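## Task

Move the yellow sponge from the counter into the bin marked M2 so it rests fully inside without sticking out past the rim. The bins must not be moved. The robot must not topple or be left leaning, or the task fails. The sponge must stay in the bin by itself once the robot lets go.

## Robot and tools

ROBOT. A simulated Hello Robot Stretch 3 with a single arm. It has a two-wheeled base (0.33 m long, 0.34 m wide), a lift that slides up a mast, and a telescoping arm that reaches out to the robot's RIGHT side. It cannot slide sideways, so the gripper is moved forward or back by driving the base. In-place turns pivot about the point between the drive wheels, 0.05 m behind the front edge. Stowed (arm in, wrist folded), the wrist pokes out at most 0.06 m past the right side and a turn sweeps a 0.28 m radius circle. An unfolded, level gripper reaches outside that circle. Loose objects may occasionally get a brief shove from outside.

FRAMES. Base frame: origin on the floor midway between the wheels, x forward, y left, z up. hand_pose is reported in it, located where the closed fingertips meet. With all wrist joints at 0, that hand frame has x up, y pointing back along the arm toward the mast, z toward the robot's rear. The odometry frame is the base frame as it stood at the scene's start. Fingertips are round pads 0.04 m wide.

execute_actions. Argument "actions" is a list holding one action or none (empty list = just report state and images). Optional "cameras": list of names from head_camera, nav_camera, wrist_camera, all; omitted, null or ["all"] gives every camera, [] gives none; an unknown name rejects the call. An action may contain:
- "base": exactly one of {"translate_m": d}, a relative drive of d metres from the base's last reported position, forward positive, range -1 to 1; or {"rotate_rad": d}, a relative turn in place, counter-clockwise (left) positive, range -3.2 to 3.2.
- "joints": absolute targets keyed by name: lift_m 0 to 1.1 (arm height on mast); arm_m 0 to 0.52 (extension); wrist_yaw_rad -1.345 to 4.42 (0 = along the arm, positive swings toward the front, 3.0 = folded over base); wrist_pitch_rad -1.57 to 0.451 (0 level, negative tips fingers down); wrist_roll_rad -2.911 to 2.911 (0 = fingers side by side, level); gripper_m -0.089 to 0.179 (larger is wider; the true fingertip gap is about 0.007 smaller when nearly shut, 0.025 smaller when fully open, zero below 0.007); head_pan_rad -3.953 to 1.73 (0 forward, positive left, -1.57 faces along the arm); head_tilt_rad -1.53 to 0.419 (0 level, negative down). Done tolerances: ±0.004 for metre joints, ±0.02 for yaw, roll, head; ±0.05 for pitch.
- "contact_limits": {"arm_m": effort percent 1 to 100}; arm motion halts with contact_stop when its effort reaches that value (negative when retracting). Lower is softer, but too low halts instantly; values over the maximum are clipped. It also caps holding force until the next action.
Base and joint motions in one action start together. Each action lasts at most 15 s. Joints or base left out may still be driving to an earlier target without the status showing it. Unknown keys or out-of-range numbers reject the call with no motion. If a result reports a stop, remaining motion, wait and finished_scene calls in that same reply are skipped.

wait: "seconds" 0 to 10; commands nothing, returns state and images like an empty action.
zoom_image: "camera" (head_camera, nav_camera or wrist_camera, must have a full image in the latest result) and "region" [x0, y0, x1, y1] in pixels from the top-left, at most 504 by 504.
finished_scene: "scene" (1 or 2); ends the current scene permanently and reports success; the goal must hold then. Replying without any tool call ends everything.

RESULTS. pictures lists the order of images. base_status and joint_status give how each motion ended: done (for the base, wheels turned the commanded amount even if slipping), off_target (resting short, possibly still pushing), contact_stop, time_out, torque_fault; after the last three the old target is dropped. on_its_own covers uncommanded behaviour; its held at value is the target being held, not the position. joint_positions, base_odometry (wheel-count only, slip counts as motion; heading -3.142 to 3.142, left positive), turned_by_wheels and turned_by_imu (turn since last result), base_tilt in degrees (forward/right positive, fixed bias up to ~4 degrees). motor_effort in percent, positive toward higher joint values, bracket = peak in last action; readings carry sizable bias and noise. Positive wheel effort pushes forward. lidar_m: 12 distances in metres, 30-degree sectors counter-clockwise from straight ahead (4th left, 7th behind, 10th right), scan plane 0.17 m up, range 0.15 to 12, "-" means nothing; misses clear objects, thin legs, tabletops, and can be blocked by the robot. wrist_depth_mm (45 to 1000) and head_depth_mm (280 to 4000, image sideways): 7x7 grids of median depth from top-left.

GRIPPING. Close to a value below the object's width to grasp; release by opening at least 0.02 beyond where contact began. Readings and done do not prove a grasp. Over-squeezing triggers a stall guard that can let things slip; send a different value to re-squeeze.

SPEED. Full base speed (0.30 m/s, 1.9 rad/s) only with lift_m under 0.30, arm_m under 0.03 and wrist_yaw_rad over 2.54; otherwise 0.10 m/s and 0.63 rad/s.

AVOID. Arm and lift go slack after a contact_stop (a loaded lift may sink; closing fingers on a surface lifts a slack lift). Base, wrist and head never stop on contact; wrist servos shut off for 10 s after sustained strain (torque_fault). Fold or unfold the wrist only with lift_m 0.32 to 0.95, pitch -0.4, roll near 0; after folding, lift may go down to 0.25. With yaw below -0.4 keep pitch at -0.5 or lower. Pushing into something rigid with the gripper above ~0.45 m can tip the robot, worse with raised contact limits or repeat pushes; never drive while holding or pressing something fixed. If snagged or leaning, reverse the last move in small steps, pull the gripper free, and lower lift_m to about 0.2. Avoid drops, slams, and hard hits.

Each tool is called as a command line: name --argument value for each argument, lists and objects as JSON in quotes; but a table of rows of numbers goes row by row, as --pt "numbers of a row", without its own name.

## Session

execute_actions --actions '[]'

Scene clock: 0.00 s.
base_odometry: x=+0.000 y=+0.000 heading=+0.000 (m, m, rad; odometry frame)
turned_by_wheels: +0.000 (rad since the last result)
turned_by_imu: +0.000 (rad since the last result)
base_tilt: forward=+1.0 right=-0.2 (deg)
lidar_m: 1.56 0.96 1.03 1.56 2.75 2.64 2.79 2.60 1.25 1.01 0.99 1.08
head_depth_mm: 1348 1353 1374 1404 1421 1436 1460 / 1569 1599 1614 1643 1674 1700 1724 / 1738 1735 1735 1747 1732 1729 1753 / 1657 1653 1657 1659 1663 1661 1655 / 1578 1574 1575 1565 1573 1583 1581 / 1508 1510 1512 1524 1515 1515 1514 / 1446 1438 1449 1438 1447 1445 1441
base_status: not commanded
joint_positions: lift_m=+0.574 arm_m=-0.001 wrist_yaw_rad=+3.019 wrist_pitch_rad=-0.481 wrist_roll_rad=+0.011 gripper_m=+0.037 head_pan_rad=-0.019 head_tilt_rad=-0.015
joint_status: not commanded
motor_effort: left_wheel=+0 right_wheel=+0 lift_m=+19 arm_m=+0 wrist_yaw_rad=-2 wrist_pitch_rad=+7 wrist_roll_rad=+0 gripper_m=+0 head_pan_rad=+0 head_tilt_rad=+2 (%)
hand_pose: x=+0.0052 y=+0.0706 z=+0.5724 quat_wxyz=(+0.211, +0.699, +0.125, +0.671) (m; base frame)
wrist_depth_mm: - - - - - 945 778 / - - - - - - 788 / - - - - - - 835 / - - - - - - 850 / 870 905 - 942 985 984 950 / 790 756 - 784 824 828 851 / 662 697 689 713 716 725 734
pictures: head_camera (sideways: a quarter turn clockwise sets it upright), nav_camera (sideways: a quarter turn counterclockwise sets it upright), wrist_camera
Images, in order (width x height): head_camera 896x504, nav_camera 672x504, wrist_camera 644x364.

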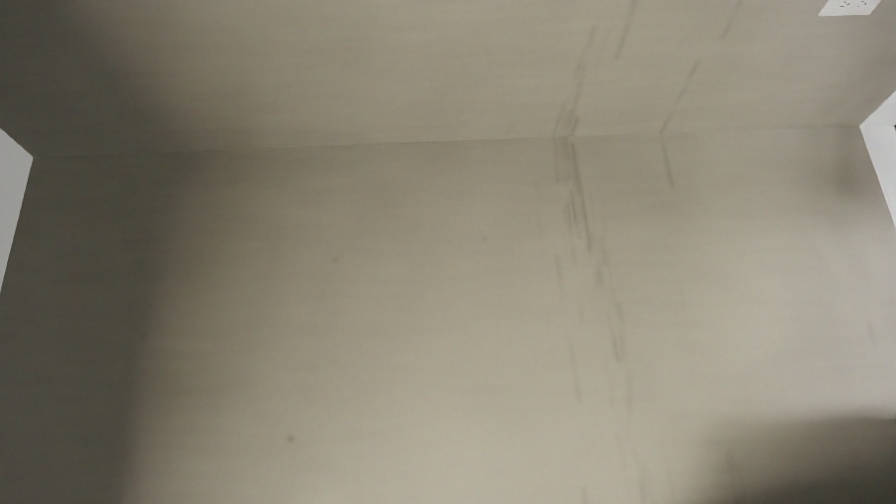

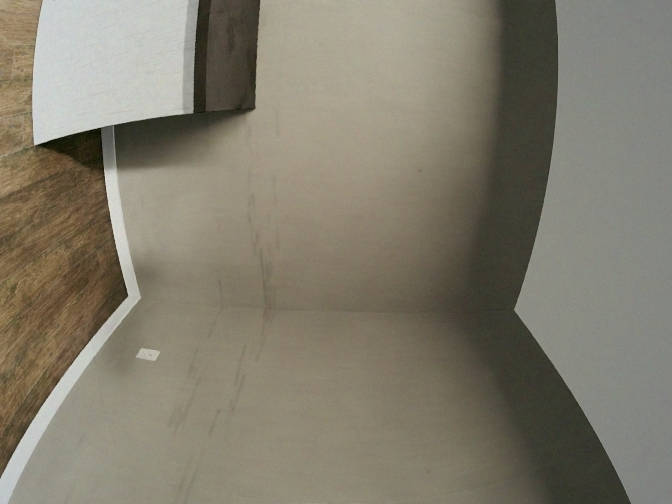

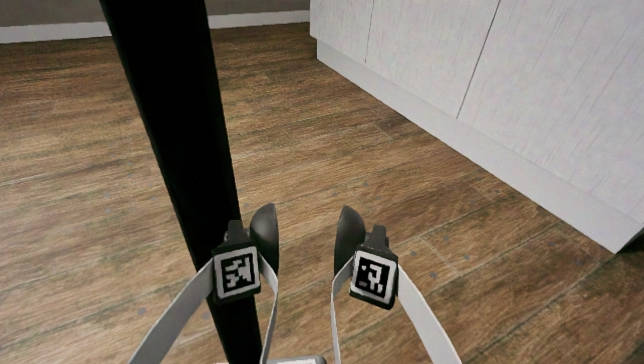

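execute_actions --actions '[{"base":{"rotate_rad":1.5},"joints":{"lift_m":0.28,"wrist_pitch_rad":-0.4,"head_pan_rad":-0.45,"head_tilt_rad":-0.4}}]' --cameras '["head_camera","nav_camera"]'

Scene clock: 5.37 s.
base_odometry: x=+0.000 y=+0.000 heading=+1.500 (m, m, rad; odometry frame)
turned_by_wheels: +1.500 (rad since the last result)
turned_by_imu: +1.491 (rad since the last result)
base_tilt: forward=+1.0 right=-0.2 (deg)
lidar_m: 1.43 2.75 2.64 2.80 2.80 1.33 1.02 1.00 1.06 1.51 0.96 1.01
head_depth_mm: 1347 1437 1510 1039 1069 1160 1282 / 1437 1543 1610 1097 1159 1270 1362 / 1533 1660 1719 1169 1275 1396 1377 / 1657 1811 1855 1283 1403 1550 1378 / 1795 1969 2007 1405 1565 1668 1383 / 1951 2136 2049 1564 1785 1738 1387 / 2153 2384 2411 1759 2039 1747 1397
base_status: done
joint_positions: lift_m=+0.280 arm_m=-0.001 wrist_yaw_rad=+3.019 wrist_pitch_rad=-0.422 wrist_roll_rad=+0.011 gripper_m=+0.037 head_pan_rad=-0.443 head_tilt_rad=-0.395
joint_status: all done
motor_effort: left_wheel=-2(8) right_wheel=+3(9) lift_m=+13(17) arm_m=+0(0) wrist_yaw_rad=+0(1) wrist_pitch_rad=+10(11) wrist_roll_rad=+0(0) gripper_m=+0(0) head_pan_rad=-3(22) head_tilt_rad=-3(30) (%)
hand_pose: x=+0.0062 y=+0.0784 z=+0.2920 quat_wxyz=(+0.191, +0.703, +0.105, +0.677) (m; base frame)
wrist_depth_mm: - - - - - - - / - - - - - - - / 869 861 895 934 951 - - / 679 678 725 715 715 755 766 / 547 552 - 588 585 605 612 / 475 500 - - 499 503 508 / - - - - 430 433 440
pictures: head_camera (sideways: a quarter turn clockwise sets it upright), nav_camera (sideways: a quarter turn counterclockwise sets it upright)
Images, in order (width x height): head_camera 896x504, nav_camera 672x504.

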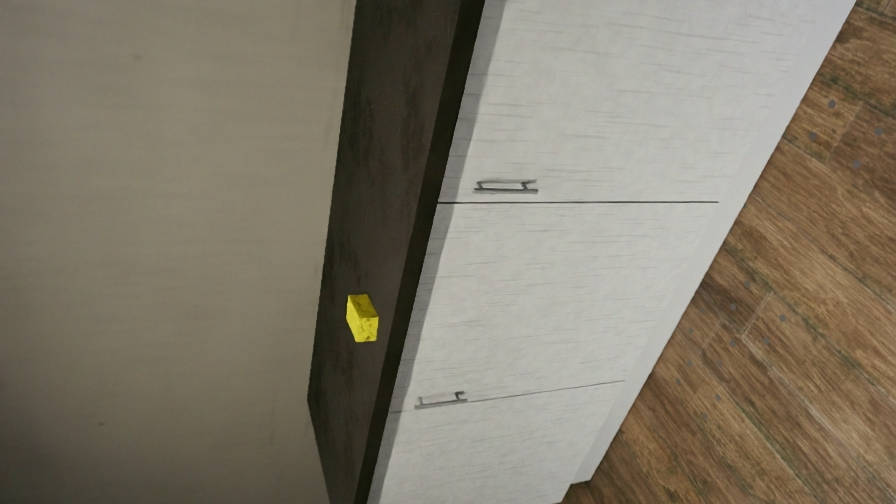

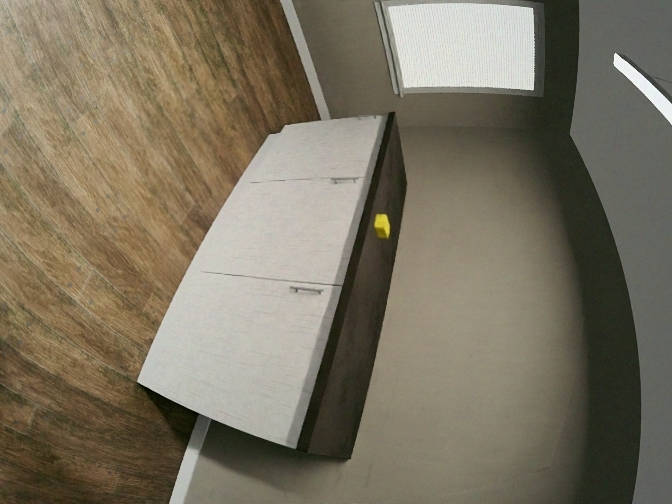

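execute_actions --actions '[{"base":{"translate_m":0.97}}]' --cameras '[]'

execute_actions --actions '[{"base":{"rotate_rad":0.48}}]' --cameras '[]'

execute_actions --actions '[{"base":{"translate_m":0.22},"joints":{"lift_m":0.97,"wrist_yaw_rad":0,"gripper_m":0.17,"head_pan_rad":1.2,"head_tilt_rad":-0.1}}]'

Scene clock: 14.83 s.
base_odometry: x=+0.069 y=+0.968 heading=+1.500 (m, m, rad; odometry frame)
turned_by_wheels: +0.000 (rad since the last result)
turned_by_imu: +0.002 (rad since the last result)
base_tilt: forward=+0.9 right=+0.0 (deg)
lidar_m: 0.77 1.89 2.00 2.65 3.41 2.47 1.90 1.86 0.70 0.53 0.52 0.55
head_depth_mm: 970 1032 1099 988 675 597 661 / 1032 1101 1188 998 678 661 728 / 1113 1187 1287 1006 684 722 812 / 1190 1291 1399 1016 754 814 918 / 1295 1397 1528 1032 806 919 1059 / 1416 1539 1702 1039 925 1057 1278 / 1556 1717 1911 1047 1060 1576 1384
base_status: done
joint_positions: lift_m=+0.280 arm_m=-0.001 wrist_yaw_rad=+3.019 wrist_pitch_rad=-0.422 wrist_roll_rad=+0.011 gripper_m=+0.037 head_pan_rad=-0.443 head_tilt_rad=-0.396
joint_status: not commanded
motor_effort: left_wheel=-3(9) right_wheel=+2(10) lift_m=+14(14) arm_m=+0(1) wrist_yaw_rad=+0(0) wrist_pitch_rad=+11(10) wrist_roll_rad=+0(0) gripper_m=+0(0) head_pan_rad=-3(2) head_tilt_rad=-2(3) (%)
hand_pose: x=+0.0062 y=+0.0784 z=+0.2921 quat_wxyz=(+0.191, +0.703, +0.104, +0.677) (m; base frame)
wrist_depth_mm: - - - - - - - / - - - - - - - / 825 836 881 922 979 969 990 / 650 680 703 713 729 737 771 / 545 555 - 581 593 600 617 / 464 498 - - 501 509 513 / - - - - 428 434 443
pictures: none
No camera images: the call's "cameras" was empty. Leave "cameras" out to get every camera's image.

Scene clock: 16.40 s.
base_odometry: x=+0.069 y=+0.968 heading=+1.980 (m, m, rad; odometry frame)
turned_by_wheels: +0.480 (rad since the last result)
turned_by_imu: +0.475 (rad since the last result)
base_tilt: forward=+1.0 right=-0.1 (deg)
lidar_m: 1.89 1.97 2.19 3.12 2.58 1.92 1.86 0.73 0.54 0.52 0.54 0.74
head_depth_mm: 1393 1464 1555 987 769 816 873 / 1593 1701 1814 1005 911 984 1060 / 1826 1959 2118 1081 1117 1224 1335 / 1772 1903 2036 2219 2289 1725 1380 / 1696 1809 1917 2099 2194 1727 1387 / 1616 1723 1848 2000 2099 1721 1390 / 1552 1651 1754 1885 2032 1737 1393
base_status: done
joint_positions: lift_m=+0.280 arm_m=-0.001 wrist_yaw_rad=+3.019 wrist_pitch_rad=-0.422 wrist_roll_rad=+0.011 gripper_m=+0.037 head_pan_rad=-0.443 head_tilt_rad=-0.396
joint_status: not commanded
motor_effort: left_wheel=-3(12) right_wheel=+3(10) lift_m=+14(14) arm_m=+0(1) wrist_yaw_rad=-1(1) wrist_pitch_rad=+10(10) wrist_roll_rad=+0(0) gripper_m=+0(0) head_pan_rad=-2(3) head_tilt_rad=-1(2) (%)
hand_pose: x=+0.0062 y=+0.0784 z=+0.2921 quat_wxyz=(+0.191, +0.703, +0.104, +0.677) (m; base frame)
wrist_depth_mm: - - - - - - - / - - - - - - - / 844 880 894 908 951 971 - / 665 669 707 714 736 749 778 / 546 553 - 580 598 608 626 / 464 500 - - 492 503 515 / - - - - 427 434 442
pictures: none
No camera images: the call's "cameras" was empty. Leave "cameras" out to get every camera's image.

Scene clock: 23.50 s.
base_odometry: x=-0.019 y=+1.169 heading=+1.980 (m, m, rad; odometry frame)
turned_by_wheels: +0.000 (rad since the last result)
turned_by_imu: -0.001 (rad since the last result)
base_tilt: forward=+1.0 right=-0.1 (deg)
lidar_m: 1.67 1.74 2.04 3.14 2.85 2.14 2.07 0.73 0.54 0.52 0.54 0.74
head_depth_mm: 2205 2424 2448 2525 2177 2051 1813 / 2338 2876 2900 3004 2555 2372 1804 / 2302 3333 3632 3788 3184 2522 1821 / 2285 3758 3874 3841 3946 2565 1842 / 2249 3555 3637 3774 3816 2560 1846 / 2255 3480 3477 3574 3626 2619 1875 / 2241 3291 3429 3492 3514 2605 1865
base_status: done
joint_positions: lift_m=+0.970 arm_m=-0.001 wrist_yaw_rad=+0.002 wrist_pitch_rad=-0.421 wrist_roll_rad=+0.011 gripper_m=+0.170 head_pan_rad=+1.193 head_tilt_rad=-0.112
joint_status: all done
motor_effort: left_wheel=-2(9) right_wheel=+2(10) lift_m=+24(24) arm_m=-1(0) wrist_yaw_rad=-4(5) wrist_pitch_rad=+10(10) wrist_roll_rad=+0(0) gripper_m=+0(92) head_pan_rad=+2(25) head_tilt_rad=+6(30) (%)
hand_pose: x=-0.0211 y=-0.3678 z=+0.9816 quat_wxyz=(+0.688, +0.148, -0.695, -0.148) (m; base frame)
wrist_depth_mm: 820 818 839 800 798 822 814 / 531 545 586 620 639 674 705 / 385 400 412 398 393 458 468 / 330 327 331 329 336 349 353 / 400 390 388 386 385 346 382 / 451 462 461 457 443 - 445 / 585 553 547 550 548 545 507
pictures: head_camera (sideways: a quarter turn clockwise sets it upright), nav_camera (sideways: a quarter turn counterclockwise sets it upright), wrist_camera
Images, in order (width x height): head_camera 896x504, nav_camera 672x504, wrist_camera 644x364.

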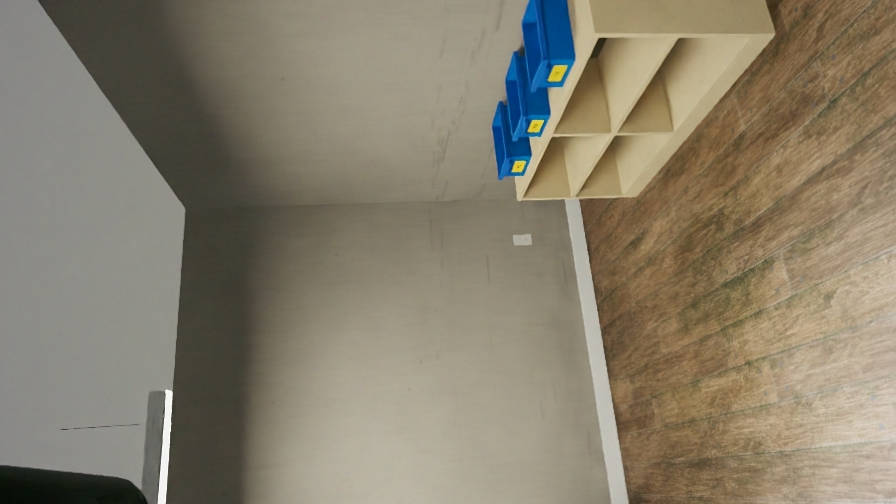

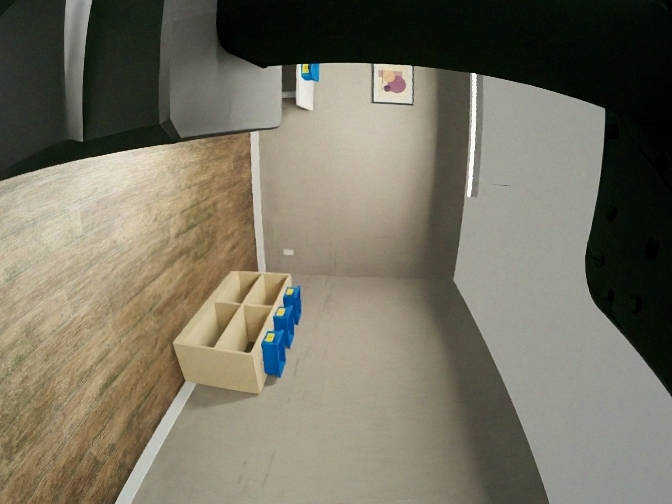

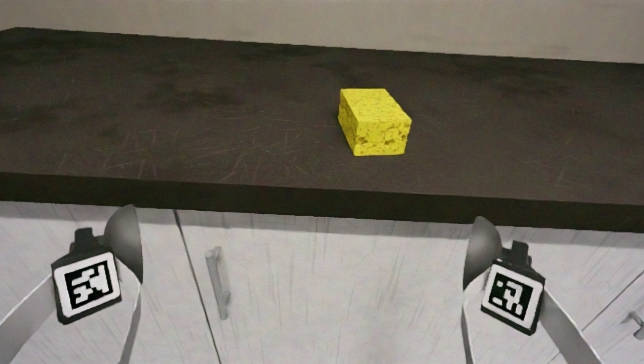

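execute_actions --actions '[{"base":{"translate_m":-0.065},"joints":{"lift_m":0.927,"arm_m":0.26}}]' --cameras '["wrist_camera"]'

execute_actions --actions '[{"joints":{"gripper_m":0.02}}]' --cameras '[]'

execute_actions --actions '[{"joints":{"lift_m":0.95}}]' --cameras '["wrist_camera"]'

Scene clock: 30.13 s.
base_odometry: x=+0.007 y=+1.110 heading=+1.980 (m, m, rad; odometry frame)
turned_by_wheels: +0.000 (rad since the last result)
turned_by_imu: -0.002 (rad since the last result)
base_tilt: forward=+0.9 right=-0.1 (deg)
lidar_m: 1.73 1.80 2.09 3.14 2.76 2.07 2.01 0.73 0.54 0.52 0.54 0.74
head_depth_mm: 2317 2505 2563 2614 2317 2173 1798 / 2360 2924 3072 3114 2631 2483 1810 / 2302 3513 3789 3851 3218 2530 1838 / 2271 3671 3831 3909 3899 2558 1833 / 2294 3602 3586 3685 3782 2565 1845 / 2274 3452 3551 3630 3648 2606 1860 / 2235 3330 3404 3448 3492 2625 1860
base_status: done
joint_positions: lift_m=+0.927 arm_m=+0.260 wrist_yaw_rad=+0.001 wrist_pitch_rad=-0.421 wrist_roll_rad=+0.011 gripper_m=+0.170 head_pan_rad=+1.193 head_tilt_rad=-0.112
joint_status: all done
motor_effort: left_wheel=-2(9) right_wheel=+2(4) lift_m=+14(21) arm_m=+4(4) wrist_yaw_rad=-1(3) wrist_pitch_rad=+10(10) wrist_roll_rad=+0(0) gripper_m=+0(0) head_pan_rad=+2(2) head_tilt_rad=+6(5) (%)
hand_pose: x=-0.0213 y=-0.6286 z=+0.9393 quat_wxyz=(+0.688, +0.147, -0.695, -0.149) (m; base frame)
wrist_depth_mm: 593 579 572 578 579 569 571 / 404 421 444 462 491 508 525 / 297 305 314 330 340 351 366 / 234 241 237 177 261 265 276 / 198 201 194 143 209 222 221 / - 167 165 120 168 - 183 / 143 146 144 116 146 152 159
pictures: wrist_camera
Images, in order (width x height): wrist_camera 644x364.

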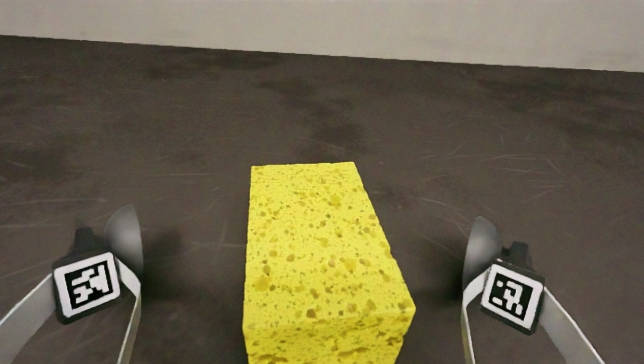

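Scene clock: 32.23 s.
base_odometry: x=+0.007 y=+1.110 heading=+1.980 (m, m, rad; odometry frame)
turned_by_wheels: +0.000 (rad since the last result)
turned_by_imu: +0.000 (rad since the last result)
base_tilt: forward=+1.0 right=-0.2 (deg)
lidar_m: 1.73 1.81 2.08 3.13 2.76 2.08 2.01 0.73 0.54 0.52 0.54 0.74
head_depth_mm: 2337 2477 2577 2615 2297 2207 1796 / 2357 2970 3033 3126 2642 2490 1804 / 2335 3486 3802 3906 3235 2569 1835 / 2275 3744 3760 3883 3917 2559 1834 / 2285 3601 3583 3762 3807 2606 1844 / 2248 3523 3524 3607 3627 2591 1874 / 2258 3330 3375 3423 3508 2627 1833
base_status: not commanded
joint_positions: lift_m=+0.927 arm_m=+0.260 wrist_yaw_rad=+0.001 wrist_pitch_rad=-0.410 wrist_roll_rad=+0.011 gripper_m=+0.021 head_pan_rad=+1.193 head_tilt_rad=-0.112
joint_status: all done
motor_effort: left_wheel=-1(2) right_wheel=+1(2) lift_m=+14(13) arm_m=+4(4) wrist_yaw_rad=-2(2) wrist_pitch_rad=+5(10) wrist_roll_rad=+1(1) gripper_m=-25(100) head_pan_rad=+2(2) head_tilt_rad=+7(6) (%)
hand_pose: x=-0.0213 y=-0.6300 z=+0.9417 quat_wxyz=(+0.689, +0.144, -0.696, -0.145) (m; base frame)
wrist_depth_mm: 598 582 588 586 565 569 568 / 425 442 466 486 513 535 565 / 302 319 326 339 350 363 378 / 241 247 242 177 265 274 282 / 198 202 145 144 216 220 224 / 170 171 124 122 129 184 187 / 146 149 141 122 151 159 160
pictures: none
No camera images: the call's "cameras" was empty. Leave "cameras" out to get every camera's image.

Scene clock: 33.20 s.
base_odometry: x=+0.007 y=+1.110 heading=+1.980 (m, m, rad; odometry frame)
turned_by_wheels: +0.000 (rad since the last result)
turned_by_imu: +0.000 (rad since the last result)
base_tilt: forward=+1.0 right=-0.1 (deg)
lidar_m: 1.73 1.81 2.08 3.13 2.77 2.07 2.01 0.73 0.54 0.52 0.54 0.74
head_depth_mm: 2320 2490 2536 2605 2289 2208 1793 / 2342 3000 3035 3071 2626 2517 1800 / 2340 3500 3796 3881 3213 2561 1822 / 2316 3760 3838 3947 3912 2557 1822 / 2283 3550 3693 3770 3795 2576 1853 / 2244 3481 3540 3603 3682 2594 1865 / 2229 3329 3373 3401 3561 2617 1865
base_status: not commanded
joint_positions: lift_m=+0.950 arm_m=+0.260 wrist_yaw_rad=+0.001 wrist_pitch_rad=-0.415 wrist_roll_rad=+0.011 gripper_m=+0.024 head_pan_rad=+1.193 head_tilt_rad=-0.112
joint_status: all done
motor_effort: left_wheel=-2(2) right_wheel=+1(1) lift_m=+23(22) arm_m=+4(4) wrist_yaw_rad=-2(2) wrist_pitch_rad=+7(7) wrist_roll_rad=+1(1) gripper_m=-23(25) head_pan_rad=+2(2) head_tilt_rad=+5(6) (%)
hand_pose: x=-0.0213 y=-0.6294 z=+0.9631 quat_wxyz=(+0.688, +0.145, -0.695, -0.146) (m; base frame)
wrist_depth_mm: 582 584 579 570 585 576 576 / 484 502 530 550 584 603 593 / 348 357 365 386 399 413 422 / 276 280 275 175 300 312 319 / 224 228 145 144 246 249 256 / 191 195 124 123 130 210 213 / 167 168 163 122 172 180 183
pictures: wrist_camera
Images, in order (width x height): wrist_camera 644x364.

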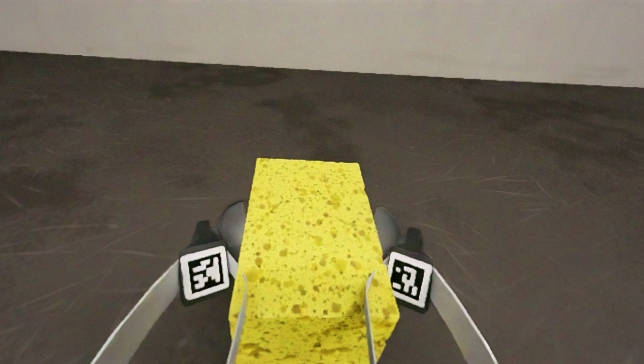

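execute_actions --actions '[{"joints":{"arm_m":0,"wrist_yaw_rad":2.65}}]' --cameras '[]'

execute_actions --actions '[{"base":{"rotate_rad":1.4},"joints":{"lift_m":0.29,"head_pan_rad":0.55}}]' --cameras '[]'

execute_actions --actions '[{"base":{"translate_m":1}}]' --cameras '["head_camera"]'

zoom_image --camera "head_camera" --region '[400,100,700,504]'

execute_actions --actions '[{"joints":{"head_pan_rad":-0.65,"head_tilt_rad":-0.35}}]' --cameras '["head_camera"]'

Scene clock: 41.43 s.
base_odometry: x=+0.007 y=+1.110 heading=+1.980 (m, m, rad; odometry frame)
turned_by_wheels: +0.000 (rad since the last result)
turned_by_imu: -0.001 (rad since the last result)
base_tilt: forward=+1.1 right=-0.1 (deg)
lidar_m: 1.73 1.81 2.08 3.13 2.77 2.07 2.01 0.73 0.54 0.52 0.54 0.74
head_depth_mm: 2322 2516 2553 2637 2292 2190 1793 / 2314 2952 3088 3049 2629 2484 1799 / 2311 3506 3782 3910 3208 2534 1819 / 2272 3761 3795 3834 3904 2550 1823 / 2278 3543 3684 3735 3794 2618 1836 / 2242 3418 3539 3660 3698 2587 1858 / 2219 3378 3417 3377 3590 2646 1860
base_status: not commanded
joint_positions: lift_m=+0.950 arm_m=+0.000 wrist_yaw_rad=+2.648 wrist_pitch_rad=-0.415 wrist_roll_rad=+0.011 gripper_m=+0.028 head_pan_rad=+1.193 head_tilt_rad=-0.112
joint_status: all done
on_its_own: gripper_m is held at +0.026, not at your +0.020, by its stall guard, which is not easing now
motor_effort: left_wheel=-1(2) right_wheel=+1(1) lift_m=+25(24) arm_m=-2(2) wrist_yaw_rad=+2(2) wrist_pitch_rad=+7(7) wrist_roll_rad=+0(0) gripper_m=-22(22) head_pan_rad=+2(2) head_tilt_rad=+6(6) (%)
hand_pose: x=+0.0852 y=+0.0526 z=+0.9631 quat_wxyz=(+0.310, +0.710, -0.029, +0.632) (m; base frame)
wrist_depth_mm: - - - - - - - / - - - - - - - / - - - - - - - / - - - 175 - - - / - - 145 145 - - - / - - 125 123 129 - - / - - - 122 - - -
pictures: none
No camera images: the call's "cameras" was empty. Leave "cameras" out to get every camera's image.

Scene clock: 48.27 s.
base_odometry: x=+0.007 y=+1.110 heading=-2.904 (m, m, rad; odometry frame)
turned_by_wheels: +1.400 (rad since the last result)
turned_by_imu: +1.391 (rad since the last result)
base_tilt: forward=+1.0 right=-0.2 (deg)
lidar_m: 3.58 3.10 2.20 2.01 0.90 0.57 0.52 0.52 0.64 1.73 1.75 2.08
head_depth_mm: 2374 3331 3427 3464 3427 2495 1796 / 2342 3419 3523 3558 3710 2511 1829 / 2321 3533 3698 3787 3811 2548 1810 / 2304 3698 3944 3921 3764 2581 1832 / 2264 3734 - - 3909 2588 1848 / 2255 3218 3309 3313 3393 2613 1853 / 2231 2819 2858 2814 2909 2658 1849
base_status: done
joint_positions: lift_m=+0.290 arm_m=+0.000 wrist_yaw_rad=+2.648 wrist_pitch_rad=-0.416 wrist_roll_rad=+0.011 gripper_m=+0.028 head_pan_rad=+0.557 head_tilt_rad=-0.112
joint_status: all done
on_its_own: gripper_m is held at +0.026, not at your +0.020, by its stall guard, which is not easing now
motor_effort: left_wheel=-2(9) right_wheel=+3(7) lift_m=+14(22) arm_m=-3(3) wrist_yaw_rad=+1(2) wrist_pitch_rad=+8(8) wrist_roll_rad=+1(0) gripper_m=-22(23) head_pan_rad=-3(25) head_tilt_rad=+7(6) (%)
hand_pose: x=+0.0852 y=+0.0525 z=+0.3034 quat_wxyz=(+0.311, +0.710, -0.029, +0.632) (m; base frame)
wrist_depth_mm: - - - - - - - / - - - - - - - / 889 919 944 957 - - - / 696 690 686 175 755 760 803 / 592 570 144 144 623 622 650 / - 499 120 123 130 517 536 / - - 119 123 430 446 458
pictures: none
No camera images: the call's "cameras" was empty. Leave "cameras" out to get every camera's image.

Scene clock: 53.37 s.
base_odometry: x=-0.965 y=+0.874 heading=-2.904 (m, m, rad; odometry frame)
turned_by_wheels: +0.000 (rad since the last result)
turned_by_imu: +0.002 (rad since the last result)
base_tilt: forward=+0.9 right=-0.1 (deg)
lidar_m: 2.63 2.21 2.34 2.16 2.18 1.64 1.50 1.50 1.74 1.59 1.35 1.70
head_depth_mm: 2323 2411 2443 2524 2569 2467 1793 / 2361 2498 2559 2613 2517 2347 1812 / 2333 2594 2645 2740 2265 2545 1824 / 2307 2752 2829 2886 2942 2575 1834 / 2034 2848 2954 3061 2449 2607 1844 / 2245 3059 3156 3195 2793 2448 1850 / 2220 3022 3072 3066 3009 2636 1873
base_status: done
joint_positions: lift_m=+0.290 arm_m=+0.000 wrist_yaw_rad=+2.648 wrist_pitch_rad=-0.416 wrist_roll_rad=+0.011 gripper_m=+0.028 head_pan_rad=+0.557 head_tilt_rad=-0.112
joint_status: not commanded
on_its_own: gripper_m is held at +0.026, not at your +0.020, by its stall guard, which is not easing now
motor_effort: left_wheel=-3(8) right_wheel=+2(11) lift_m=+14(14) arm_m=-2(3) wrist_yaw_rad=+0(1) wrist_pitch_rad=+8(8) wrist_roll_rad=+1(1) gripper_m=-22(22) head_pan_rad=-3(3) head_tilt_rad=+6(7) (%)
hand_pose: x=+0.0851 y=+0.0525 z=+0.3033 quat_wxyz=(+0.311, +0.710, -0.029, +0.632) (m; base frame)
wrist_depth_mm: - - - - - - - / - - - - - - - / 874 913 937 980 - - - / 710 696 681 175 763 772 795 / 594 578 145 145 617 617 631 / - 495 120 122 130 514 534 / - - 119 122 431 452 458
pictures: head_camera (sideways: a quarter turn clockwise sets it upright)
Images, in order (width x height): head_camera 896x504.

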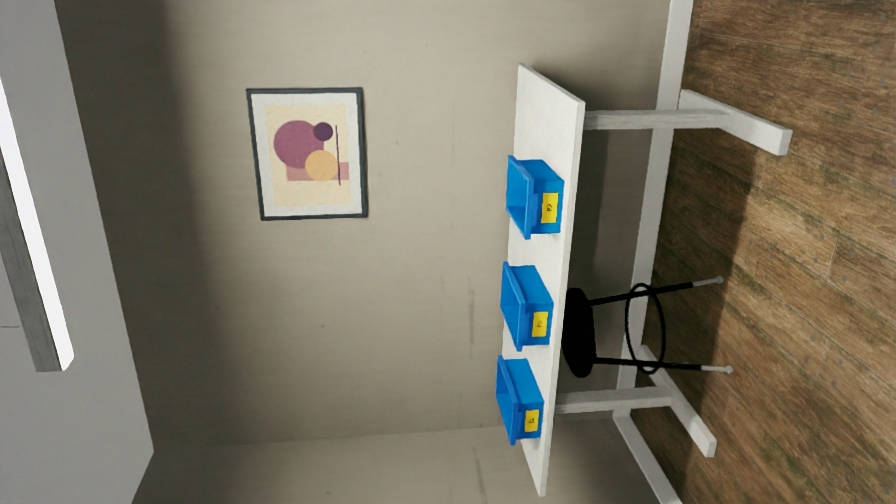

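Region (400, 100, 700, 504) of head_camera's 896x504 image, scaled by 1.248, with more detail than that image has; it fills the left 374 columns of this view, and the rest is white.

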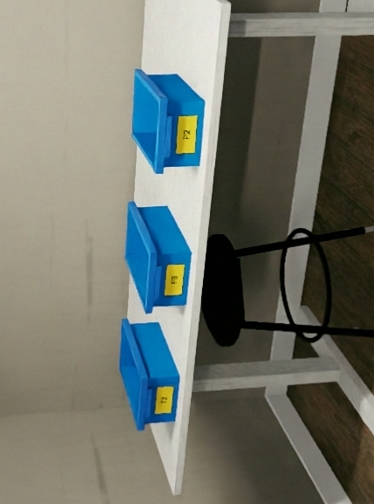

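Scene clock: 54.57 s.
base_odometry: x=-0.965 y=+0.874 heading=-2.904 (m, m, rad; odometry frame)
turned_by_wheels: +0.000 (rad since the last result)
turned_by_imu: +0.000 (rad since the last result)
base_tilt: forward=+1.0 right=-0.2 (deg)
lidar_m: 2.63 2.21 2.33 2.16 2.17 1.65 1.50 1.51 1.73 1.59 1.34 1.69
head_depth_mm: 1475 1554 1651 1712 1539 1649 1414 / 1591 1688 1791 1801 1710 1706 1423 / 1740 1848 1968 1903 1999 1789 1433 / 1900 2038 2184 2026 2013 1804 1439 / 2105 2255 2452 2316 2262 1831 1440 / 2364 2600 2805 3091 2495 1825 1443 / 2495 2647 2752 2900 2532 1847 1456
base_status: not commanded
joint_positions: lift_m=+0.290 arm_m=+0.000 wrist_yaw_rad=+2.648 wrist_pitch_rad=-0.416 wrist_roll_rad=+0.011 gripper_m=+0.028 head_pan_rad=-0.643 head_tilt_rad=-0.346
joint_status: all done
on_its_own: gripper_m is held at +0.026, not at your +0.020, by its stall guard, which is not easing now
motor_effort: left_wheel=-2(3) right_wheel=+2(3) lift_m=+14(14) arm_m=-3(3) wrist_yaw_rad=+1(0) wrist_pitch_rad=+7(8) wrist_roll_rad=+1(1) gripper_m=-22(22) head_pan_rad=-3(27) head_tilt_rad=-2(24) (%)
hand_pose: x=+0.0851 y=+0.0525 z=+0.3033 quat_wxyz=(+0.311, +0.710, -0.029, +0.632) (m; base frame)
wrist_depth_mm: - - - - - - - / - - - - - - - / 856 930 910 970 - - - / 694 699 694 176 757 780 818 / 589 575 146 144 617 634 636 / - 500 119 123 130 515 534 / - - 119 122 431 453 459
pictures: head_camera (sideways: a quarter turn clockwise sets it upright)
Images, in order (width x height): head_camera 896x504.

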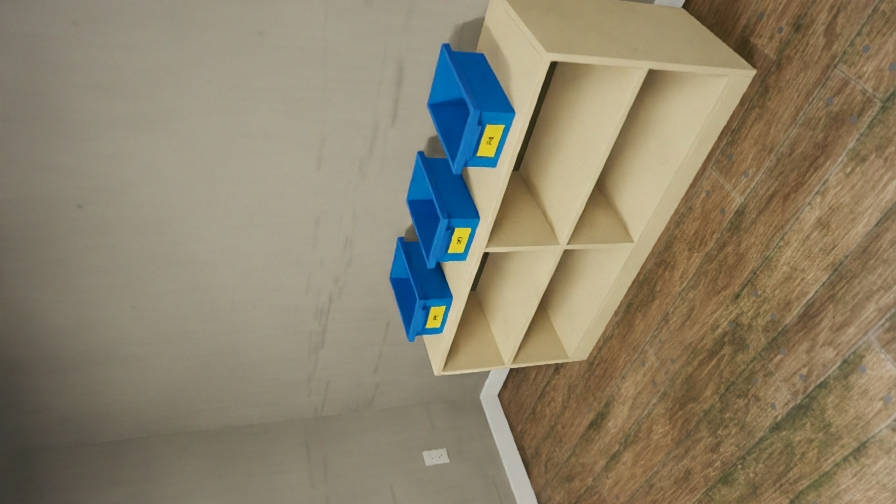

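execute_actions --actions '[{"base":{"rotate_rad":-0.54}}]' --cameras '[]'

execute_actions --actions '[{"base":{"translate_m":1}}]' --cameras '[]'

execute_actions --actions '[{"base":{"rotate_rad":0.7}}]' --cameras '[]'

execute_actions --actions '[{"base":{"translate_m":0.42},"joints":{"lift_m":0.9,"wrist_yaw_rad":0,"head_pan_rad":-1.57,"head_tilt_rad":-0.6}}]'

Scene clock: 61.20 s.
base_odometry: x=-0.965 y=+0.874 heading=+2.839 (m, m, rad; odometry frame)
turned_by_wheels: -0.540 (rad since the last result)
turned_by_imu: -0.537 (rad since the last result)
base_tilt: forward=+1.1 right=-0.1 (deg)
lidar_m: 1.70 2.63 2.20 2.36 2.15 2.18 1.66 1.49 1.50 1.74 1.58 1.34
head_depth_mm: 1305 1375 1480 1574 1698 1766 1413 / 1333 1414 1516 1606 1754 1789 1426 / 1362 1442 1548 1665 1785 1811 1427 / 1393 1485 1591 1701 1847 1817 1442 / 1419 1525 1640 1753 1798 1716 1434 / 1470 1565 1671 1770 1595 1720 1446 / 1488 1615 1724 1812 1673 1738 1447
base_status: done
joint_positions: lift_m=+0.290 arm_m=+0.000 wrist_yaw_rad=+2.648 wrist_pitch_rad=-0.416 wrist_roll_rad=+0.011 gripper_m=+0.028 head_pan_rad=-0.643 head_tilt_rad=-0.346
joint_status: not commanded
on_its_own: gripper_m is held at +0.026, not at your +0.020, by its stall guard, which is not easing now
motor_effort: left_wheel=+2(11) right_wheel=-3(9) lift_m=+14(14) arm_m=-3(3) wrist_yaw_rad=+1(1) wrist_pitch_rad=+8(8) wrist_roll_rad=+1(1) gripper_m=-23(22) head_pan_rad=-3(3) head_tilt_rad=-3(3) (%)
hand_pose: x=+0.0851 y=+0.0525 z=+0.3033 quat_wxyz=(+0.311, +0.710, -0.029, +0.632) (m; base frame)
wrist_depth_mm: - - - - - - - / - - - - - - - / 862 914 926 986 - - - / 702 701 692 175 771 770 808 / 591 562 146 144 616 628 635 / - 497 120 123 130 525 534 / - - 119 123 428 450 455
pictures: none
No camera images: the call's "cameras" was empty. Leave "cameras" out to get every camera's image.

Scene clock: 66.30 s.
base_odometry: x=-1.919 y=+1.172 heading=+2.839 (m, m, rad; odometry frame)
turned_by_wheels: +0.000 (rad since the last result)
turned_by_imu: +0.002 (rad since the last result)
base_tilt: forward=+1.0 right=-0.3 (deg)
lidar_m: 0.72 1.86 1.87 1.76 2.76 2.81 2.50 2.25 1.64 1.06 0.60 0.73
head_depth_mm: 767 818 870 932 995 949 775 / 787 836 897 956 1018 919 757 / 807 858 919 987 1040 957 776 / 825 878 940 1015 1094 911 813 / 842 906 967 1043 1103 936 970 / 866 928 999 1082 1126 869 888 / 888 949 1029 1110 1186 881 973
base_status: done
joint_positions: lift_m=+0.290 arm_m=+0.000 wrist_yaw_rad=+2.649 wrist_pitch_rad=-0.416 wrist_roll_rad=+0.011 gripper_m=+0.028 head_pan_rad=-0.643 head_tilt_rad=-0.347
joint_status: not commanded
on_its_own: gripper_m is held at +0.026, not at your +0.020, by its stall guard, which is not easing now
motor_effort: left_wheel=+2(13) right_wheel=-2(8) lift_m=+14(14) arm_m=-2(3) wrist_yaw_rad=+2(0) wrist_pitch_rad=+8(8) wrist_roll_rad=+1(0) gripper_m=-22(22) head_pan_rad=-2(2) head_tilt_rad=-2(3) (%)
hand_pose: x=+0.0850 y=+0.0525 z=+0.3033 quat_wxyz=(+0.311, +0.710, -0.028, +0.632) (m; base frame)
wrist_depth_mm: - - - - - - - / - - - - - - - / 907 879 964 975 974 - - / 693 689 683 175 739 779 781 / 587 578 146 144 623 614 641 / - 506 120 122 129 523 522 / - - 119 122 420 450 456
pictures: none
No camera images: the call's "cameras" was empty. Leave "cameras" out to get every camera's image.

Scene clock: 67.97 s.
base_odometry: x=-1.919 y=+1.172 heading=-2.744 (m, m, rad; odometry frame)
turned_by_wheels: +0.700 (rad since the last result)
turned_by_imu: +0.694 (rad since the last result)
base_tilt: forward=+1.0 right=+0.0 (deg)
lidar_m: 1.86 1.76 2.15 2.76 2.91 2.34 2.26 1.34 0.60 0.63 0.72 1.17
head_depth_mm: 978 1031 1089 1148 1168 856 932 / 1080 1148 1218 1292 1176 925 1047 / 1213 1288 1376 1478 1227 1193 1234 / 1377 1474 1593 1724 1256 1386 1380 / 1587 1725 1883 2094 2204 1761 1441 / 1734 1834 1938 2053 2170 1835 1436 / 1648 1711 1811 1922 2021 1828 1445
base_status: done
joint_positions: lift_m=+0.290 arm_m=+0.000 wrist_yaw_rad=+2.649 wrist_pitch_rad=-0.416 wrist_roll_rad=+0.011 gripper_m=+0.028 head_pan_rad=-0.643 head_tilt_rad=-0.347
joint_status: not commanded
on_its_own: gripper_m is held at +0.026, not at your +0.020, by its stall guard, which is not easing now
motor_effort: left_wheel=-2(11) right_wheel=+2(10) lift_m=+14(14) arm_m=-2(3) wrist_yaw_rad=+0(0) wrist_pitch_rad=+8(8) wrist_roll_rad=+1(1) gripper_m=-23(22) head_pan_rad=-3(2) head_tilt_rad=-2(2) (%)
hand_pose: x=+0.0850 y=+0.0525 z=+0.3033 quat_wxyz=(+0.311, +0.710, -0.028, +0.632) (m; base frame)
wrist_depth_mm: - - - - - - - / - - - - - - - / 866 921 944 963 995 - - / 688 700 689 176 741 782 795 / 586 592 146 143 627 622 639 / - 499 120 123 130 525 528 / - - 119 123 420 448 455
pictures: none
No camera images: the call's "cameras" was empty. Leave "cameras" out to get every camera's image.

Scene clock: 74.33 s.
base_odometry: x=-2.307 y=+1.009 heading=-2.744 (m, m, rad; odometry frame)
turned_by_wheels: +0.000 (rad since the last result)
turned_by_imu: +0.000 (rad since the last result)
base_tilt: forward=+1.1 right=-0.1 (deg)
lidar_m: 1.44 1.49 1.44 2.75 2.90 2.78 2.68 0.81 0.82 0.58 0.84 0.84
head_depth_mm: 792 879 985 1069 855 - - / 795 883 992 1088 938 1060 - / 796 886 994 1083 908 - - / 797 887 994 1087 807 1065 1164 / 796 887 993 1096 890 1040 1168 / 798 884 995 1095 922 1042 1170 / 798 882 996 1081 868 1048 1176
base_status: done
joint_positions: lift_m=+0.900 arm_m=+0.000 wrist_yaw_rad=+0.002 wrist_pitch_rad=-0.417 wrist_roll_rad=+0.011 gripper_m=+0.028 head_pan_rad=-1.563 head_tilt_rad=-0.592
joint_status: all done
on_its_own: gripper_m is held at +0.026, not at your +0.020, by its stall guard, which is not easing now
motor_effort: left_wheel=-2(8) right_wheel=+2(10) lift_m=+22(23) arm_m=-3(3) wrist_yaw_rad=-2(3) wrist_pitch_rad=+8(8) wrist_roll_rad=+1(1) gripper_m=-22(22) head_pan_rad=-2(25) head_tilt_rad=-3(25) (%)
hand_pose: x=-0.0211 y=-0.3698 z=+0.9126 quat_wxyz=(+0.688, +0.146, -0.695, -0.147) (m; base frame)
wrist_depth_mm: 707 695 666 676 656 668 658 / 762 753 745 733 744 701 720 / 809 736 808 744 783 779 784 / 507 599 660 175 713 695 898 / 547 547 146 144 573 536 638 / 756 780 124 122 130 558 562 / 732 737 689 122 697 736 729
pictures: head_camera (sideways: a quarter turn clockwise sets it upright), nav_camera (sideways: a quarter turn counterclockwise sets it upright), wrist_camera
Images, in order (width x height): head_camera 896x504, nav_camera 672x504, wrist_camera 644x364.

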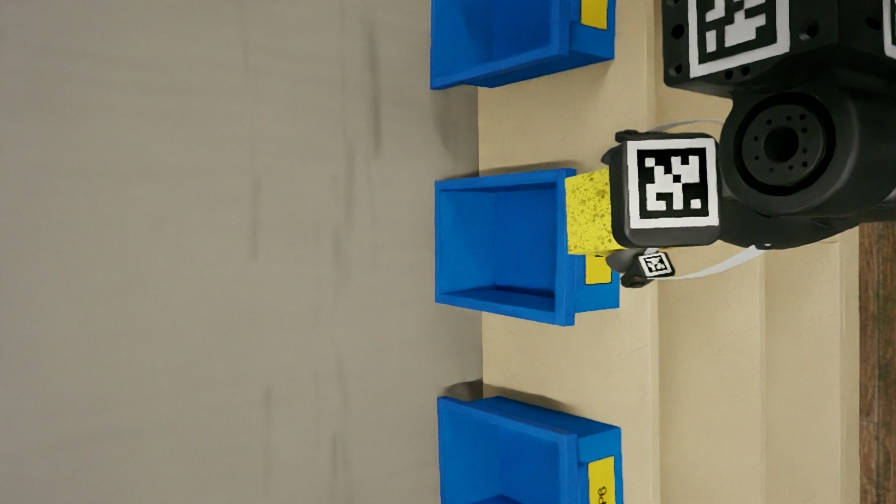

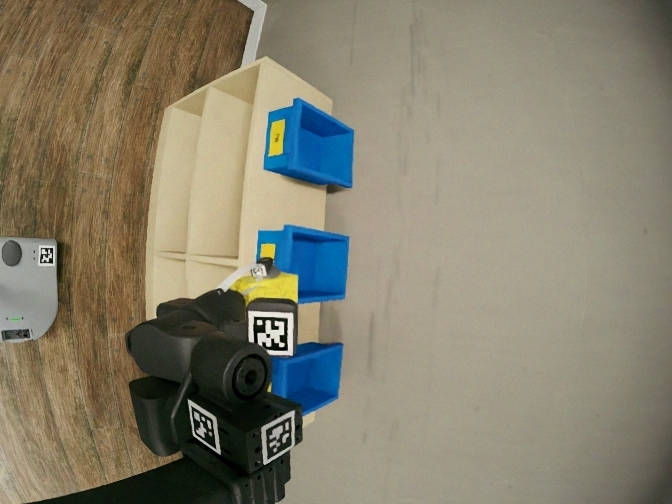

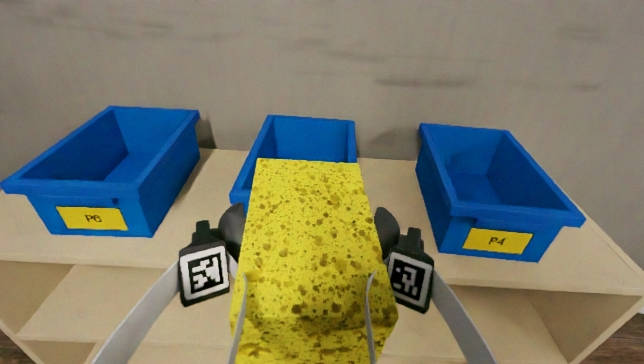

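execute_actions --actions '[{"base":{"translate_m":0.025},"joints":{"arm_m":0.42,"wrist_pitch_rad":-0.7}}]'

execute_actions --actions '[{"joints":{"lift_m":0.79}}]' --cameras '["wrist_camera"]'

execute_actions --actions '[{"joints":{"gripper_m":0.1}}]' --cameras '[]'

execute_actions --actions '[{"joints":{"lift_m":0.89}}]' --cameras '["wrist_camera"]'

Scene clock: 81.70 s.
base_odometry: x=-2.330 y=+0.999 heading=-2.744 (m, m, rad; odometry frame)
turned_by_wheels: +0.000 (rad since the last result)
turned_by_imu: -0.002 (rad since the last result)
base_tilt: forward=+0.9 right=-0.1 (deg)
lidar_m: 1.42 1.48 1.43 2.75 2.89 2.79 2.70 0.83 0.86 0.58 0.82 1.40
head_depth_mm: 793 880 980 - 890 1026 1152 / 794 880 938 1103 936 1033 1166 / 795 884 - 1082 855 1031 1170 / 797 885 974 1063 859 1011 1165 / 797 881 996 1107 915 1045 1166 / 798 885 994 1088 892 1040 1166 / 800 887 997 1082 866 1049 1176
base_status: done
joint_positions: lift_m=+0.900 arm_m=+0.420 wrist_yaw_rad=+0.001 wrist_pitch_rad=-0.711 wrist_roll_rad=+0.011 gripper_m=+0.028 head_pan_rad=-1.563 head_tilt_rad=-0.593
joint_status: all done
on_its_own: gripper_m is held at +0.026, not at your +0.020, by its stall guard, which is not easing now
motor_effort: left_wheel=-2(5) right_wheel=+2(7) lift_m=+23(22) arm_m=+3(5) wrist_yaw_rad=-1(4) wrist_pitch_rad=+5(7) wrist_roll_rad=+1(1) gripper_m=-22(23) head_pan_rad=-3(3) head_tilt_rad=-4(4) (%)
hand_pose: x=-0.0215 y=-0.7431 z=+0.8530 quat_wxyz=(+0.660, +0.245, -0.666, -0.247) (m; base frame)
wrist_depth_mm: 326 322 319 314 313 306 302 / 382 372 366 366 356 353 346 / 415 437 430 416 421 421 407 / 391 474 362 174 470 474 394 / 321 422 146 144 448 434 432 / 326 385 125 122 130 397 336 / 332 350 243 123 272 362 308
pictures: head_camera (sideways: a quarter turn clockwise sets it upright), nav_camera (sideways: a quarter turn counterclockwise sets it upright), wrist_camera
Images, in order (width x height): head_camera 896x504, nav_camera 672x504, wrist_camera 644x364.

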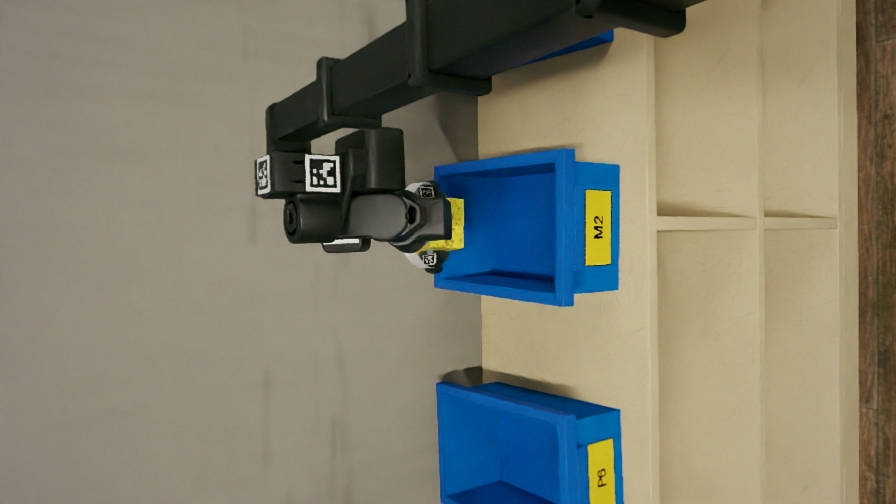

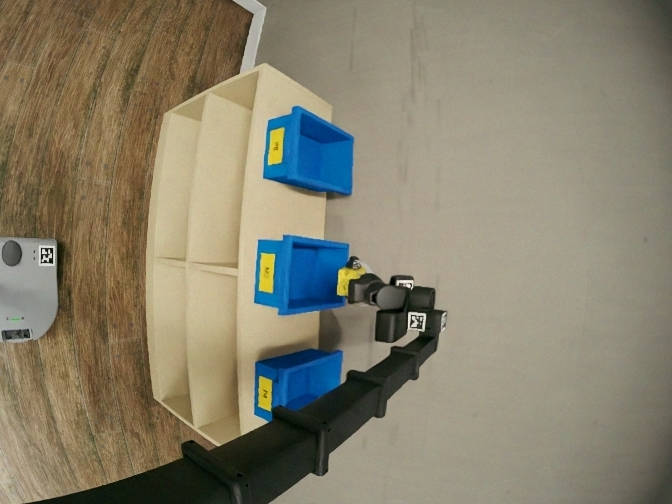

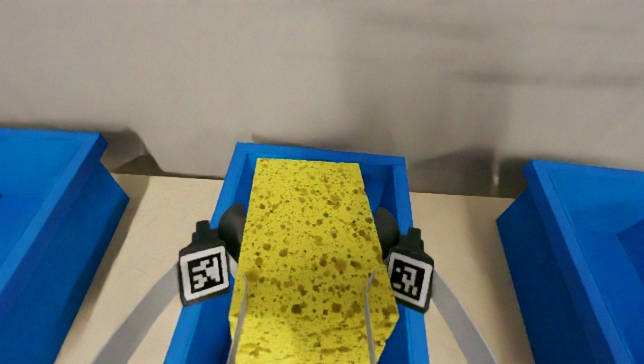

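Scene clock: 83.53 s.
base_odometry: x=-2.330 y=+0.999 heading=-2.744 (m, m, rad; odometry frame)
turned_by_wheels: +0.000 (rad since the last result)
turned_by_imu: +0.000 (rad since the last result)
base_tilt: forward=+0.9 right=-0.1 (deg)
lidar_m: 1.42 1.48 1.42 2.76 2.90 2.80 2.70 0.83 0.86 0.58 0.82 1.40
head_depth_mm: 794 883 986 1065 852 - 1134 / 795 879 989 - 924 1030 1163 / 795 884 988 - 857 1035 1162 / 796 881 991 1066 858 1013 1164 / 794 888 993 1109 919 1038 1175 / 796 885 995 1089 890 1039 1178 / 798 887 1000 1080 865 1044 1173
base_status: not commanded
joint_positions: lift_m=+0.790 arm_m=+0.420 wrist_yaw_rad=+0.001 wrist_pitch_rad=-0.711 wrist_roll_rad=+0.011 gripper_m=+0.028 head_pan_rad=-1.563 head_tilt_rad=-0.593
joint_status: all done
on_its_own: gripper_m is held at +0.026, not at your +0.020, by its stall guard, which is not easing now
motor_effort: left_wheel=-2(2) right_wheel=+2(2) lift_m=+15(22) arm_m=+3(3) wrist_yaw_rad=-2(1) wrist_pitch_rad=+5(5) wrist_roll_rad=+1(1) gripper_m=-22(22) head_pan_rad=-3(3) head_tilt_rad=-4(4) (%)
hand_pose: x=-0.0215 y=-0.7430 z=+0.7435 quat_wxyz=(+0.660, +0.245, -0.666, -0.248) (m; base frame)
wrist_depth_mm: 326 320 318 313 309 305 302 / 364 374 287 288 333 353 338 / 318 392 291 325 297 406 307 / 320 334 239 175 272 368 297 / 299 198 145 145 204 328 290 / 275 163 125 123 130 288 286 / 246 182 237 122 209 262 266
pictures: wrist_camera
Images, in order (width x height): wrist_camera 644x364.

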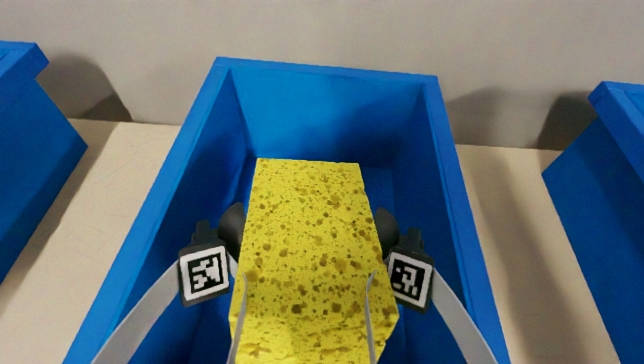

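Scene clock: 84.77 s.
base_odometry: x=-2.330 y=+0.999 heading=-2.744 (m, m, rad; odometry frame)
turned_by_wheels: +0.000 (rad since the last result)
turned_by_imu: +0.000 (rad since the last result)
base_tilt: forward=+1.0 right=-0.1 (deg)
lidar_m: 1.42 1.48 1.43 2.76 2.90 2.80 2.69 0.84 0.86 0.58 0.82 1.40
head_depth_mm: 792 880 992 1058 849 - 1139 / 791 882 989 - 920 1028 1153 / 799 885 992 - 857 1027 1164 / 796 885 991 1065 859 1011 1172 / 798 883 994 1108 921 1033 1171 / 795 885 993 1089 891 1044 1173 / 799 887 991 1084 866 1048 1169
base_status: not commanded
joint_positions: lift_m=+0.790 arm_m=+0.420 wrist_yaw_rad=+0.001 wrist_pitch_rad=-0.711 wrist_roll_rad=+0.011 gripper_m=+0.100 head_pan_rad=-1.563 head_tilt_rad=-0.593
joint_status: all done
motor_effort: left_wheel=-2(3) right_wheel=+2(2) lift_m=+15(14) arm_m=+3(4) wrist_yaw_rad=-2(1) wrist_pitch_rad=+5(6) wrist_roll_rad=+0(1) gripper_m=+0(89) head_pan_rad=-3(3) head_tilt_rad=-4(4) (%)
hand_pose: x=-0.0215 y=-0.7430 z=+0.7435 quat_wxyz=(+0.660, +0.245, -0.666, -0.248) (m; base frame)
wrist_depth_mm: 331 323 317 314 311 305 303 / 361 375 291 289 335 352 334 / 318 393 291 323 298 403 303 / 318 336 307 358 271 376 300 / 300 244 306 316 300 327 291 / 272 162 265 240 279 290 280 / 249 180 248 214 236 264 268
pictures: none
No camera images: the call's "cameras" was empty. Leave "cameras" out to get every camera's image.

Scene clock: 86.50 s.
base_odometry: x=-2.330 y=+0.999 heading=-2.744 (m, m, rad; odometry frame)
turned_by_wheels: +0.000 (rad since the last result)
turned_by_imu: +0.000 (rad since the last result)
base_tilt: forward=+0.9 right=-0.1 (deg)
lidar_m: 1.42 1.48 1.42 2.76 2.90 2.80 2.70 0.84 0.86 0.58 0.82 1.40
head_depth_mm: 794 882 983 - 876 1014 1155 / 789 881 955 1121 932 1029 1159 / 796 884 - 1077 857 1035 1158 / 796 882 973 1084 857 1008 1168 / 796 887 994 1112 922 1036 1166 / 799 887 994 1090 889 1042 1167 / 799 887 990 1078 865 1043 1180
base_status: not commanded
joint_positions: lift_m=+0.890 arm_m=+0.420 wrist_yaw_rad=+0.001 wrist_pitch_rad=-0.711 wrist_roll_rad=+0.011 gripper_m=+0.100 head_pan_rad=-1.563 head_tilt_rad=-0.593
joint_status: all done
motor_effort: left_wheel=-2(2) right_wheel=+2(3) lift_m=+23(24) arm_m=+3(4) wrist_yaw_rad=-2(2) wrist_pitch_rad=+5(5) wrist_roll_rad=+1(0) gripper_m=+0(1) head_pan_rad=-3(2) head_tilt_rad=-5(4) (%)
hand_pose: x=-0.0215 y=-0.7430 z=+0.8429 quat_wxyz=(+0.660, +0.245, -0.666, -0.248) (m; base frame)
wrist_depth_mm: 330 322 319 311 309 304 301 / 379 373 365 363 358 352 344 / 375 447 420 409 417 418 405 / 358 462 413 401 469 472 375 / 326 418 387 431 432 424 427 / 329 374 355 377 339 388 315 / 321 334 331 312 320 358 292
pictures: wrist_camera
Images, in order (width x height): wrist_camera 644x364.

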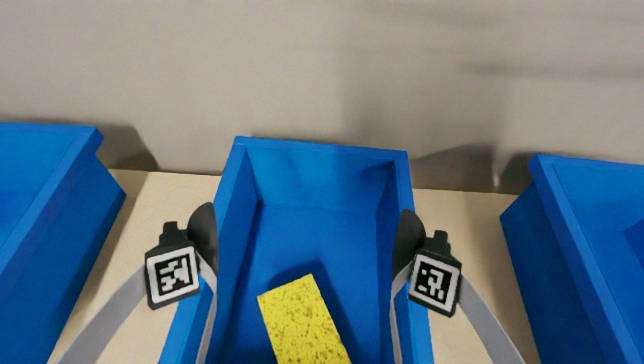

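finished_scene --scene 2

The scene is finished: the task was done.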